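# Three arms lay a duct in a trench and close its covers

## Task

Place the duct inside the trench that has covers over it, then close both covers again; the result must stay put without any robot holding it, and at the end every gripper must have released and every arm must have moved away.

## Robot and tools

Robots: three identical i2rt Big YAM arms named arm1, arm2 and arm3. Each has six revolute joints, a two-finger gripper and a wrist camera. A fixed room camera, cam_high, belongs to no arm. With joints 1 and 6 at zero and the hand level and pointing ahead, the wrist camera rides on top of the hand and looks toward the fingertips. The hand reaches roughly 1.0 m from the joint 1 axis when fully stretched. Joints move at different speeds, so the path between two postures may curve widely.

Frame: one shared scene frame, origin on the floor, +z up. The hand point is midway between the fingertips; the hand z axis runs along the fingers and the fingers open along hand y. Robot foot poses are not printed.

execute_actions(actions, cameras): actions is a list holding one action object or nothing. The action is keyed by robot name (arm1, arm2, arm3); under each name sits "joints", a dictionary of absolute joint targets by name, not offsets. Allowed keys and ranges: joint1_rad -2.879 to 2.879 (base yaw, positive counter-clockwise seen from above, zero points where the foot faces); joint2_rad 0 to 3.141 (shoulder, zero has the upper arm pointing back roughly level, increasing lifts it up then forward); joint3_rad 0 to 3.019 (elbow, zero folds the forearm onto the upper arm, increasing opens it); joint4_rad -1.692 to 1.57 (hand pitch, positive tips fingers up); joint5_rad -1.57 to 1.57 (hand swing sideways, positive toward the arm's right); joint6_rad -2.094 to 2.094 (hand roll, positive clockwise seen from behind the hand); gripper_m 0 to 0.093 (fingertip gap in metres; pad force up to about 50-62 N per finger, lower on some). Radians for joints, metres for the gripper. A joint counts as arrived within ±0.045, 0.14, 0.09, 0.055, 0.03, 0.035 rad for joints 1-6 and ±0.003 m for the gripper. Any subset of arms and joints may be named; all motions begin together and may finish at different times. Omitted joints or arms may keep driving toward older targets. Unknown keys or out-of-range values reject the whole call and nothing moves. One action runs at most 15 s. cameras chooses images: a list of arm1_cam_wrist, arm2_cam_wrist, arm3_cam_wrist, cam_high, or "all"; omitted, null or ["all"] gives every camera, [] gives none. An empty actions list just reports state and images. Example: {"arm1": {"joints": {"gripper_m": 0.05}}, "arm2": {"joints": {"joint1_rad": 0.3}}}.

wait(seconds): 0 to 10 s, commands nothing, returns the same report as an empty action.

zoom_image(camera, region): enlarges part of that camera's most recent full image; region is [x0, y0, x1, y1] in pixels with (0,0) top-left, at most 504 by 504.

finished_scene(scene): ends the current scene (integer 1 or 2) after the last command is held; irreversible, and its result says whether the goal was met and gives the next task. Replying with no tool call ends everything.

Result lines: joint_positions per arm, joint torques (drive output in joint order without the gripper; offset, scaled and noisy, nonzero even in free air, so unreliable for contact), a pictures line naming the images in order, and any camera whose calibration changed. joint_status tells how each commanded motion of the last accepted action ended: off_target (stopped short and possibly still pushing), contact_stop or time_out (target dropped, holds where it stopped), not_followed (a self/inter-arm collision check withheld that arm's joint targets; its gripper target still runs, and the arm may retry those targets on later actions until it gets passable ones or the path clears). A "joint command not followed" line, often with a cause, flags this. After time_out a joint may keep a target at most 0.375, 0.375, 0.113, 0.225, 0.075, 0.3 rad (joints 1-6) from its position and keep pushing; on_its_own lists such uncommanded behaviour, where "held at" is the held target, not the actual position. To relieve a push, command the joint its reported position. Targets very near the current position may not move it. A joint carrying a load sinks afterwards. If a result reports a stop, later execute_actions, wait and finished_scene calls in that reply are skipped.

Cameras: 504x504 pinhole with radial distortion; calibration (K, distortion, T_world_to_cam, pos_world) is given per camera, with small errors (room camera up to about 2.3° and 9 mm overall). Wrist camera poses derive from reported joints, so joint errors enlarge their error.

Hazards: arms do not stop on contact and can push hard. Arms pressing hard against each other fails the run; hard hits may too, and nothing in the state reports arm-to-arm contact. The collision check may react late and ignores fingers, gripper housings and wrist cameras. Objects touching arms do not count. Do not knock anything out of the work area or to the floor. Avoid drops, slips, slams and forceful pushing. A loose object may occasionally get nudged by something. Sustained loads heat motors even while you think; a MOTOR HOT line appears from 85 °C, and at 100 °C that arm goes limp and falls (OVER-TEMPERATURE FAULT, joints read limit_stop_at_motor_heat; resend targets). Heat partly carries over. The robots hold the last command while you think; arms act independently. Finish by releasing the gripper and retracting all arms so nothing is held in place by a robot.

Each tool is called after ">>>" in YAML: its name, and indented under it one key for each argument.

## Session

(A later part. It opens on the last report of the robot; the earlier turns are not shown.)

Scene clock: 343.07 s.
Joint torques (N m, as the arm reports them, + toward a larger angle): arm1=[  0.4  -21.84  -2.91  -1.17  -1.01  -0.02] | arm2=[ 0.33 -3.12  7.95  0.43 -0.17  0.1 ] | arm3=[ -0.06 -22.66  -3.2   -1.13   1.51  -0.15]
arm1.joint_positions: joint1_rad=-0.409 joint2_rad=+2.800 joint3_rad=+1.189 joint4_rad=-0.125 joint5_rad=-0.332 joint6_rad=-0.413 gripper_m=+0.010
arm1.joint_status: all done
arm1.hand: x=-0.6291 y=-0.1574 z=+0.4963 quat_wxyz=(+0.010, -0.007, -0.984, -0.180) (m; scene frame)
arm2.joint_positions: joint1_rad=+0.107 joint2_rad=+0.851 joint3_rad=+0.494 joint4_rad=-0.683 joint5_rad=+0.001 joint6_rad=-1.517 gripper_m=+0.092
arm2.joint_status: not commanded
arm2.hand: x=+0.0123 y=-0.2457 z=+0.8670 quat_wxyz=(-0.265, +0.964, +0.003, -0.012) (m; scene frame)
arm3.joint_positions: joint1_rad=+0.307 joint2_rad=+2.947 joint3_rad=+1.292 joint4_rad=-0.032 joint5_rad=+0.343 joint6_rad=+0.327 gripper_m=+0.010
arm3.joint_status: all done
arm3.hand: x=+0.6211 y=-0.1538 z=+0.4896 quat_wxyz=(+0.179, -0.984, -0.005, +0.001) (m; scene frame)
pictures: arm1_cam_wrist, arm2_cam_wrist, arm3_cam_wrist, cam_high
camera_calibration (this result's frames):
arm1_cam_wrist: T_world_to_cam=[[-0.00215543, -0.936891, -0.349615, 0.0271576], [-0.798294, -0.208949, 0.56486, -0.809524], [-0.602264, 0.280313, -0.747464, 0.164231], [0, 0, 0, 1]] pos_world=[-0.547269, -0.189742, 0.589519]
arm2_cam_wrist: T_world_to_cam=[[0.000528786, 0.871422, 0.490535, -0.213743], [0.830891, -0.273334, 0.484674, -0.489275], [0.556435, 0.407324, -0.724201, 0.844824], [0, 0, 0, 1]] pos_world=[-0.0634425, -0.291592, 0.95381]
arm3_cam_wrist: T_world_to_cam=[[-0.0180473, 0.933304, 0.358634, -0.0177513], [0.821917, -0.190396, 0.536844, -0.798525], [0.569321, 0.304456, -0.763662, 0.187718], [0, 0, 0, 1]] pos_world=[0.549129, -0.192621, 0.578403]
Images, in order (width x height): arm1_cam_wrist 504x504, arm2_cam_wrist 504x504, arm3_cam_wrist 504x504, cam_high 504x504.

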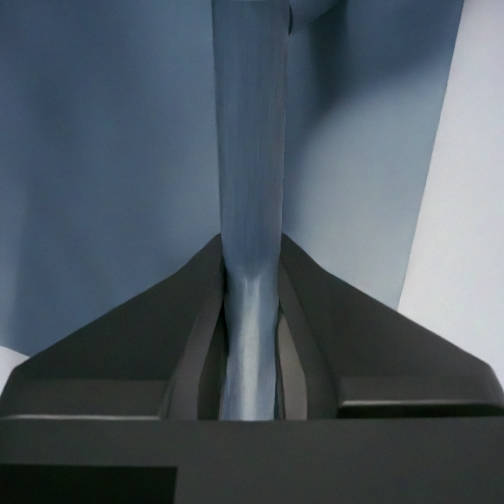

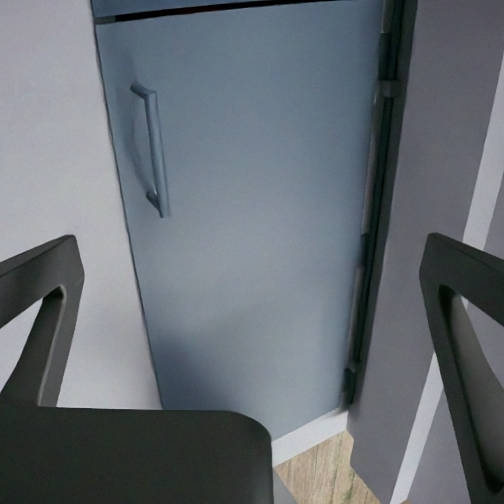

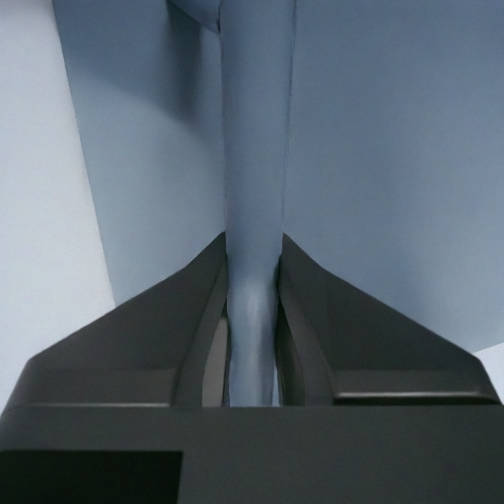

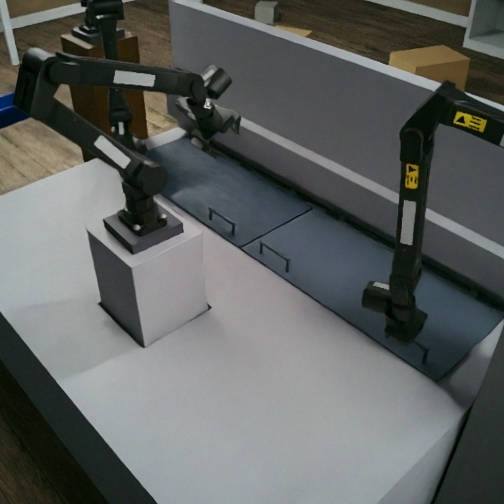

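>>> execute_actions:
  actions:
    - {"arm1":{"joints":{"joint1_rad":-0.413,"joint2_rad":2.812,"joint3_rad":1.207,"joint4_rad":-0.136,"joint5_rad":-0.335}},"arm3":{"joints":{"joint1_rad":0.311,"joint2_rad":2.959,"joint3_rad":1.312,"joint4_rad":-0.046,"joint5_rad":0.352}}}

Scene clock: 345.57 s.
Joint torques (N m, as the arm reports them, + toward a larger angle): arm1=[  0.37 -17.68  -0.37  -0.33  -0.24  -0.01] | arm2=[ 0.66 -2.72  7.92  0.31 -0.2   0.13] | arm3=[  0.16 -17.97  -0.5   -0.4    0.65  -0.18]
arm1.joint_positions: joint1_rad=-0.410 joint2_rad=+2.813 joint3_rad=+1.201 joint4_rad=-0.125 joint5_rad=-0.330 joint6_rad=-0.414 gripper_m=+0.010
arm1.joint_status: all done
arm1.hand: x=-0.6293 y=-0.1579 z=+0.4912 quat_wxyz=(+0.011, -0.007, -0.984, -0.179) (m; scene frame)
arm2.joint_positions: joint1_rad=+0.107 joint2_rad=+0.851 joint3_rad=+0.494 joint4_rad=-0.683 joint5_rad=+0.001 joint6_rad=-1.517 gripper_m=+0.092
arm2.joint_status: not commanded
arm2.hand: x=+0.0123 y=-0.2457 z=+0.8670 quat_wxyz=(-0.265, +0.964, +0.003, -0.012) (m; scene frame)
arm3.joint_positions: joint1_rad=+0.309 joint2_rad=+2.956 joint3_rad=+1.304 joint4_rad=-0.037 joint5_rad=+0.343 joint6_rad=+0.328 gripper_m=+0.010
arm3.joint_status: all done
arm3.hand: x=+0.6205 y=-0.1544 z=+0.4860 quat_wxyz=(+0.179, -0.984, -0.005, +0.000) (m; scene frame)
pictures: arm1_cam_wrist, arm2_cam_wrist, arm3_cam_wrist, cam_high
camera_calibration (this result's frames):
arm1_cam_wrist: T_world_to_cam=[[-0.00259006, -0.937407, -0.348225, 0.0238531], [-0.797007, -0.208382, 0.566883, -0.806985], [-0.603964, 0.279006, -0.74658, 0.158723], [0, 0, 0, 1]] pos_world=[-0.547247, -0.190086, 0.584272]
arm2_cam_wrist: T_world_to_cam=[[0.000528786, 0.871422, 0.490535, -0.213743], [0.830891, -0.273334, 0.484674, -0.489275], [0.556435, 0.407324, -0.724201, 0.844824], [0, 0, 0, 1]] pos_world=[-0.0634425, -0.291592, 0.95381]
arm3_cam_wrist: T_world_to_cam=[[-0.0181128, 0.933268, 0.358723, -0.015847], [0.821302, -0.190725, 0.537668, -0.796315], [0.570206, 0.304358, -0.763041, 0.184661], [0, 0, 0, 1]] pos_world=[0.548433, -0.193291, 0.574741]
Images, in order (width x height): arm1_cam_wrist 504x504, arm2_cam_wrist 504x504, arm3_cam_wrist 504x504, cam_high 504x504.

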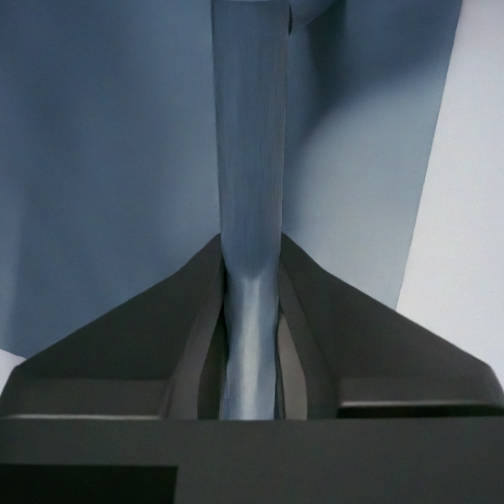

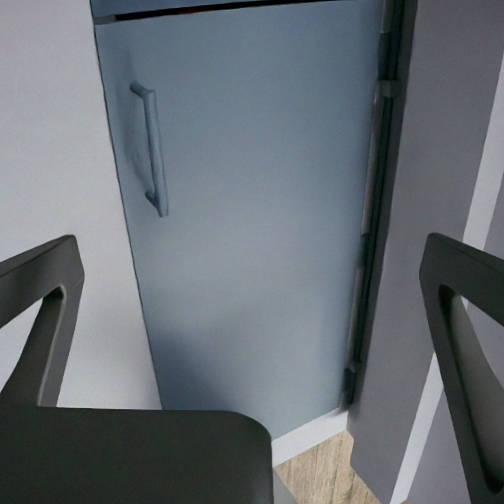

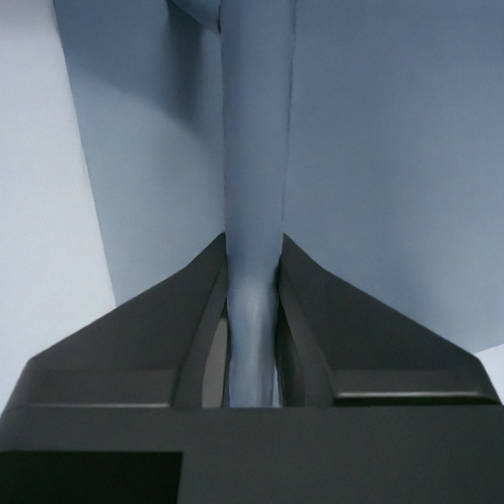

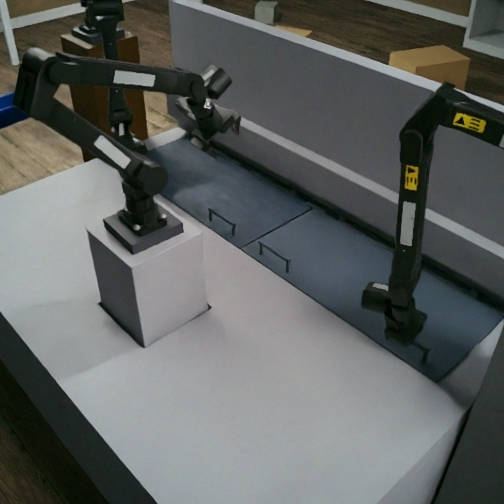

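>>> execute_actions:
  actions:
    - {"arm1":{"joints":{"gripper_m":0.05}},"arm3":{"joints":{"gripper_m":0.05}}}

Scene clock: 346.97 s.
Joint torques (N m, as the arm reports them, + toward a larger angle): arm1=[  0.27 -17.02  -0.5   -0.23  -0.22  -0.02] | arm2=[ 0.59 -3.06  7.9   0.33 -0.2   0.08] | arm3=[  0.29 -18.09  -0.76  -0.31   0.34  -0.04]
arm1.joint_positions: joint1_rad=-0.410 joint2_rad=+2.813 joint3_rad=+1.201 joint4_rad=-0.128 joint5_rad=-0.330 joint6_rad=-0.414 gripper_m=+0.050
arm1.joint_status: all done
arm1.hand: x=-0.6297 y=-0.1576 z=+0.4913 quat_wxyz=(+0.012, -0.008, -0.984, -0.180) (m; scene frame)
arm2.joint_positions: joint1_rad=+0.107 joint2_rad=+0.851 joint3_rad=+0.494 joint4_rad=-0.683 joint5_rad=+0.001 joint6_rad=-1.517 gripper_m=+0.092
arm2.joint_status: not commanded
arm2.hand: x=+0.0123 y=-0.2457 z=+0.8670 quat_wxyz=(-0.265, +0.964, +0.003, -0.012) (m; scene frame)
arm3.joint_positions: joint1_rad=+0.309 joint2_rad=+2.956 joint3_rad=+1.308 joint4_rad=-0.037 joint5_rad=+0.350 joint6_rad=+0.315 gripper_m=+0.050
arm3.joint_status: all done
arm3.hand: x=+0.6181 y=-0.1541 z=+0.4862 quat_wxyz=(+0.181, -0.983, -0.011, +0.001) (m; scene frame)
pictures: arm1_cam_wrist, arm2_cam_wrist, arm3_cam_wrist, cam_high
camera_calibration (this result's frames):
arm1_cam_wrist: T_world_to_cam=[[-0.00335682, -0.936854, -0.349706, 0.0245298], [-0.796008, -0.209168, 0.567997, -0.807382], [-0.605277, 0.280275, -0.745041, 0.157085], [0, 0, 0, 1]] pos_world=[-0.54752, -0.189924, 0.584203]
arm2_cam_wrist: T_world_to_cam=[[0.000528786, 0.871422, 0.490535, -0.213743], [0.830891, -0.273334, 0.484674, -0.489275], [0.556435, 0.407324, -0.724201, 0.844824], [0, 0, 0, 1]] pos_world=[-0.0634425, -0.291592, 0.95381]
arm3_cam_wrist: T_world_to_cam=[[-0.0303633, 0.93093, 0.363934, -0.0116254], [0.823941, -0.182816, 0.536377, -0.794127], [0.565862, 0.316146, -0.76148, 0.189843], [0, 0, 0, 1]] pos_world=[0.546535, -0.194375, 0.574744]
Images, in order (width x height): arm1_cam_wrist 504x504, arm2_cam_wrist 504x504, arm3_cam_wrist 504x504, cam_high 504x504.

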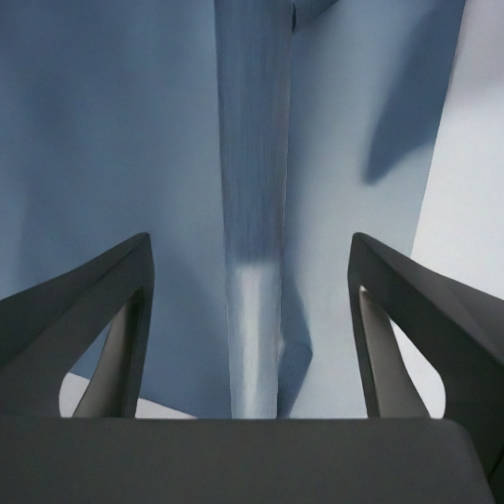

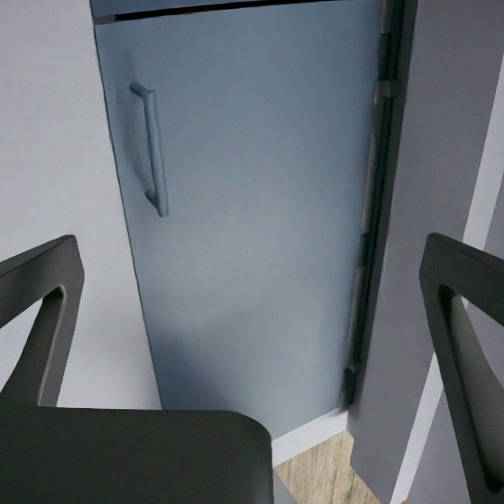

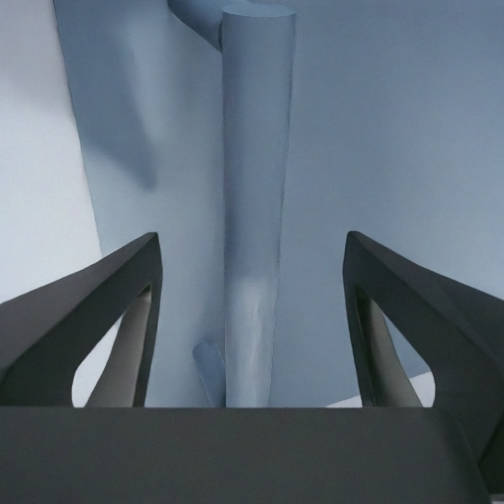

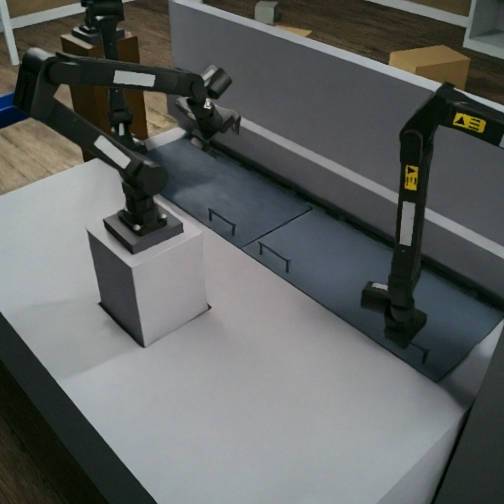

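>>> execute_actions:
  actions:
    - {"arm1":{"joints":{"joint2_rad":2.645,"joint3_rad":1.055}},"arm3":{"joints":{"joint2_rad":2.795,"joint3_rad":1.150}}}

Scene clock: 349.50 s.
Joint torques (N m, as the arm reports them, + toward a larger angle): arm1=[  0.1  -17.24  -0.85   0.1   -0.21  -0.02] | arm2=[ 0.46 -3.04  7.78  0.28 -0.2   0.08] | arm3=[  0.17 -18.05  -1.25  -0.14   0.32  -0.05]
arm1.joint_positions: joint1_rad=-0.410 joint2_rad=+2.647 joint3_rad=+1.058 joint4_rad=-0.133 joint5_rad=-0.331 joint6_rad=-0.414 gripper_m=+0.050
arm1.joint_status: all done
arm1.hand: x=-0.6309 y=-0.1565 z=+0.5525 quat_wxyz=(+0.003, -0.006, -0.984, -0.176) (m; scene frame)
arm2.joint_positions: joint1_rad=+0.107 joint2_rad=+0.851 joint3_rad=+0.494 joint4_rad=-0.683 joint5_rad=+0.001 joint6_rad=-1.517 gripper_m=+0.092
arm2.joint_status: not commanded
arm2.hand: x=+0.0123 y=-0.2457 z=+0.8670 quat_wxyz=(-0.265, +0.964, +0.003, -0.012) (m; scene frame)
arm3.joint_positions: joint1_rad=+0.309 joint2_rad=+2.795 joint3_rad=+1.152 joint4_rad=-0.042 joint5_rad=+0.350 joint6_rad=+0.314 gripper_m=+0.050
arm3.joint_status: all done
arm3.hand: x=+0.6208 y=-0.1530 z=+0.5480 quat_wxyz=(+0.181, -0.983, -0.011, +0.002) (m; scene frame)
pictures: arm1_cam_wrist, arm2_cam_wrist, arm3_cam_wrist, cam_high
camera_calibration (this result's frames):
arm1_cam_wrist: T_world_to_cam=[[0.00273344, -0.939259, -0.343197, 0.0468245], [-0.805743, -0.205332, 0.555533, -0.841559], [-0.592259, 0.27501, -0.757363, 0.215847], [0, 0, 0, 1]] pos_world=[-0.550371, -0.188179, 0.647059]
arm2_cam_wrist: T_world_to_cam=[[0.000528786, 0.871422, 0.490535, -0.213743], [0.830891, -0.273334, 0.484674, -0.489275], [0.556435, 0.407324, -0.724201, 0.844824], [0, 0, 0, 1]] pos_world=[-0.0634425, -0.291592, 0.95381]
arm3_cam_wrist: T_world_to_cam=[[-0.0304601, 0.930991, 0.36377, -0.0348204], [0.824966, -0.182072, 0.535052, -0.829048], [0.564361, 0.316396, -0.76249, 0.236505], [0, 0, 0, 1]] pos_world=[0.549402, -0.193359, 0.636584]
Images, in order (width x height): arm1_cam_wrist 504x504, arm2_cam_wrist 504x504, arm3_cam_wrist 504x504, cam_high 504x504.

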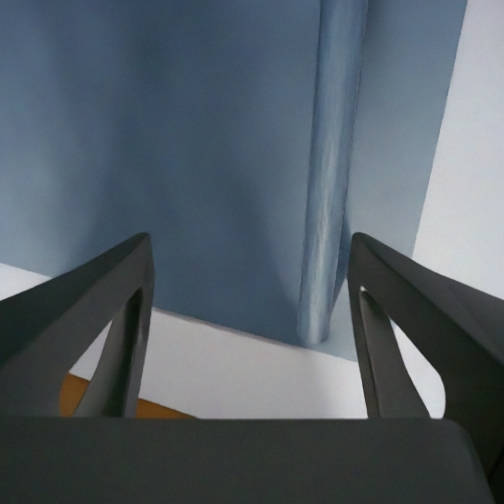

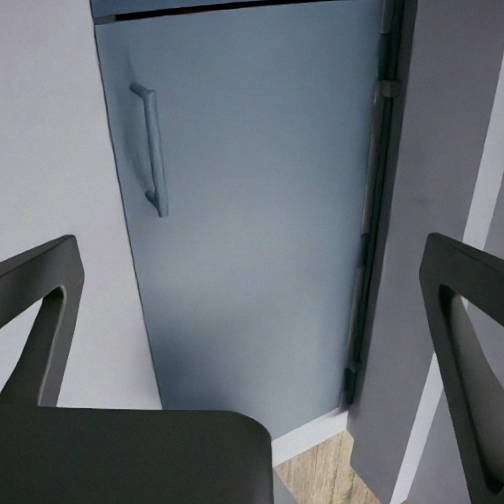

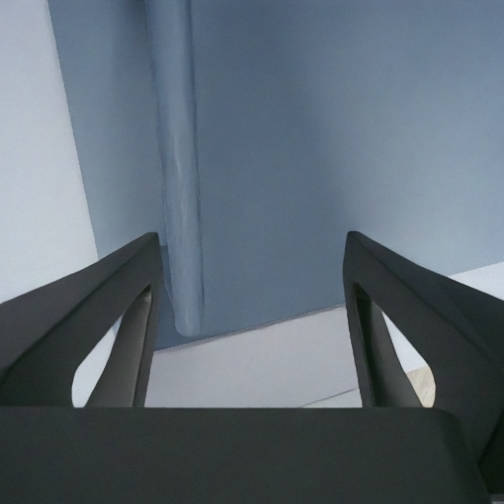

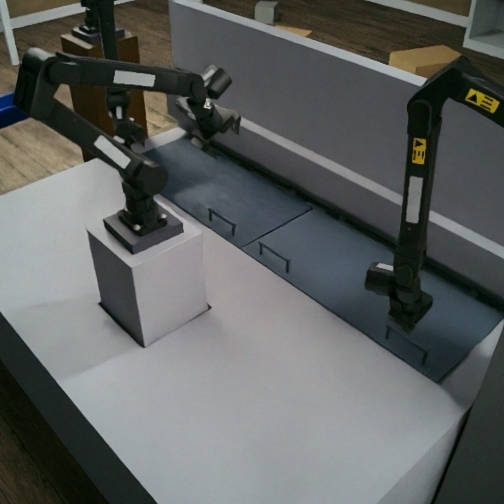

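>>> execute_actions:
  actions:
    - {"arm1":{"joints":{"joint1_rad":-0.2,"joint2_rad":1.3,"joint3_rad":0.6,"joint4_rad":-0.5,"joint5_rad":0.0,"joint6_rad":0.0}},"arm3":{"joints":{"joint1_rad":0.15,"joint2_rad":1.4,"joint3_rad":0.65,"joint4_rad":-0.5,"joint5_rad":0.0,"joint6_rad":0.0}}}

Scene clock: 354.63 s.
Joint torques (N m, as the arm reports them, + toward a larger angle): arm1=[-0.16 -8.36  7.02  1.09  0.33  0.07] | arm2=[ 0.33 -3.    7.9   0.25 -0.2   0.11] | arm3=[  0.79 -10.25   5.57   0.62  -0.15  -0.08]
arm1.joint_positions: joint1_rad=-0.189 joint2_rad=+1.303 joint3_rad=+0.604 joint4_rad=-0.496 joint5_rad=-0.005 joint6_rad=-0.010 gripper_m=+0.050
arm1.joint_status: all done
arm1.hand: x=-0.6063 y=-0.1355 z=+0.9565 quat_wxyz=(-0.186, -0.082, -0.979, +0.019) (m; scene frame)
arm2.joint_positions: joint1_rad=+0.107 joint2_rad=+0.851 joint3_rad=+0.494 joint4_rad=-0.683 joint5_rad=+0.001 joint6_rad=-1.517 gripper_m=+0.092
arm2.joint_status: not commanded
arm2.hand: x=+0.0123 y=-0.2457 z=+0.8670 quat_wxyz=(-0.265, +0.964, +0.003, -0.012) (m; scene frame)
arm3.joint_positions: joint1_rad=+0.142 joint2_rad=+1.401 joint3_rad=+0.651 joint4_rad=-0.491 joint5_rad=+0.003 joint6_rad=+0.010 gripper_m=+0.050
arm3.joint_status: all done
arm3.hand: x=+0.5905 y=-0.1567 z=+0.9897 quat_wxyz=(-0.013, -0.984, -0.069, +0.165) (m; scene frame)
pictures: arm1_cam_wrist, arm2_cam_wrist, arm3_cam_wrist, cam_high
camera_calibration (this result's frames):
arm1_cam_wrist: T_world_to_cam=[[-0.155182, -0.987746, 0.0166146, -0.241316], [-0.955546, 0.154349, 0.251212, -0.792874], [-0.250699, 0.0231078, -0.967789, 0.904865], [0, 0, 0, 1]] pos_world=[-0.568228, -0.136889, 1.07891]
arm2_cam_wrist: T_world_to_cam=[[0.000528786, 0.871422, 0.490535, -0.213743], [0.830891, -0.273334, 0.484674, -0.489275], [0.556435, 0.407324, -0.724201, 0.844824], [0, 0, 0, 1]] pos_world=[-0.0634425, -0.291592, 0.95381]
arm3_cam_wrist: T_world_to_cam=[[-0.146461, 0.989189, 0.00730868, 0.237388], [0.951861, 0.138915, 0.273247, -0.806616], [0.269278, 0.0469769, -0.961916, 0.920999], [0, 0, 0, 1]] pos_world=[0.55455, -0.166037, 1.10459]
Images, in order (width x height): arm1_cam_wrist 504x504, arm2_cam_wrist 504x504, arm3_cam_wrist 504x504, cam_high 504x504.

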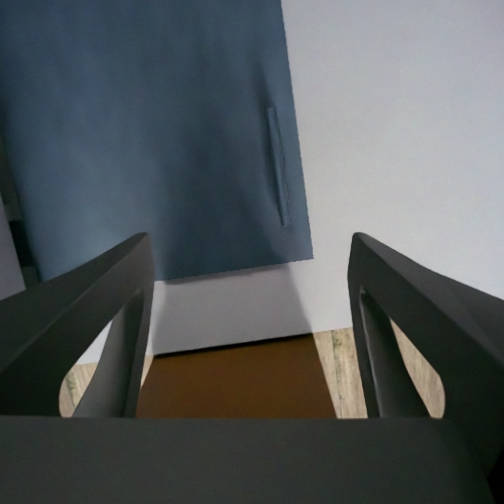

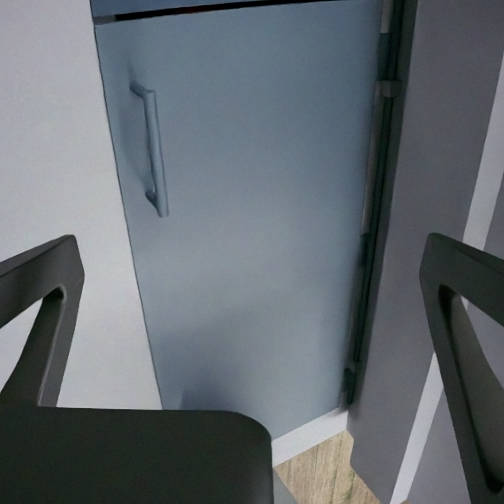

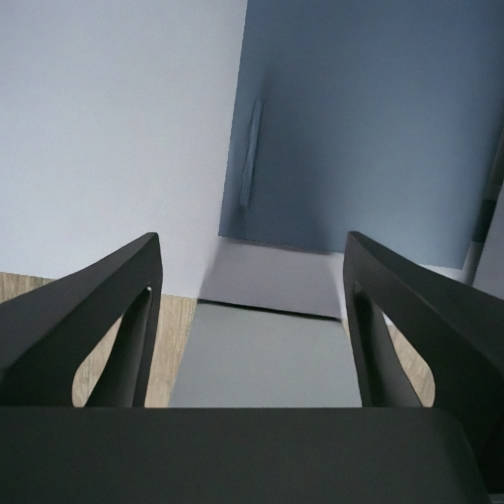

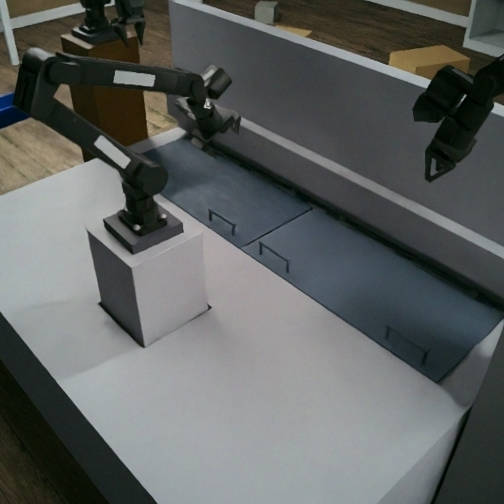

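>>> zoom_image:
  camera: "cam_high"
  region: [200, 180, 504, 420]

>>> zoom_image:
  camera: "cam_high"
  region: [130, 120, 330, 280]

Region (200, 180, 504, 420) of cam_high's 504x504 image, scaled by 1.658, with more detail than that image has; it fills the top 398 rows of this view, and the rest is white.

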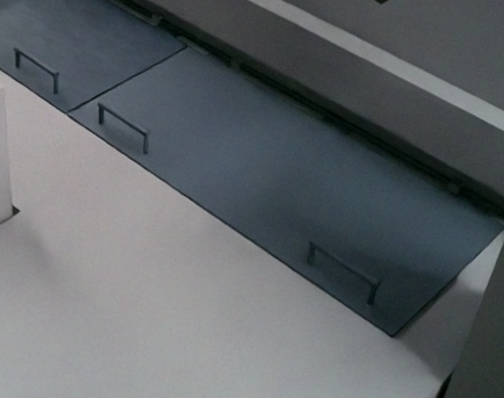

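Region (130, 120, 330, 280) of cam_high's 504x504 image, scaled by 2.520, with more detail than that image has; it fills the top 403 rows of this view, and the rest is white.

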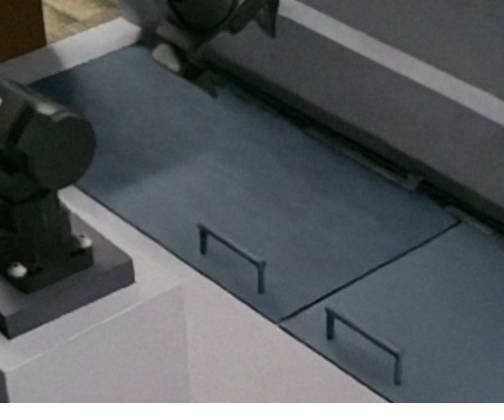

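Both covers sit flush over the trench with the duct inside, and all three arms have let go and moved clear, so I'm ending scene 2.

>>> finished_scene:
  scene: 2

The scene is finished: the task was done.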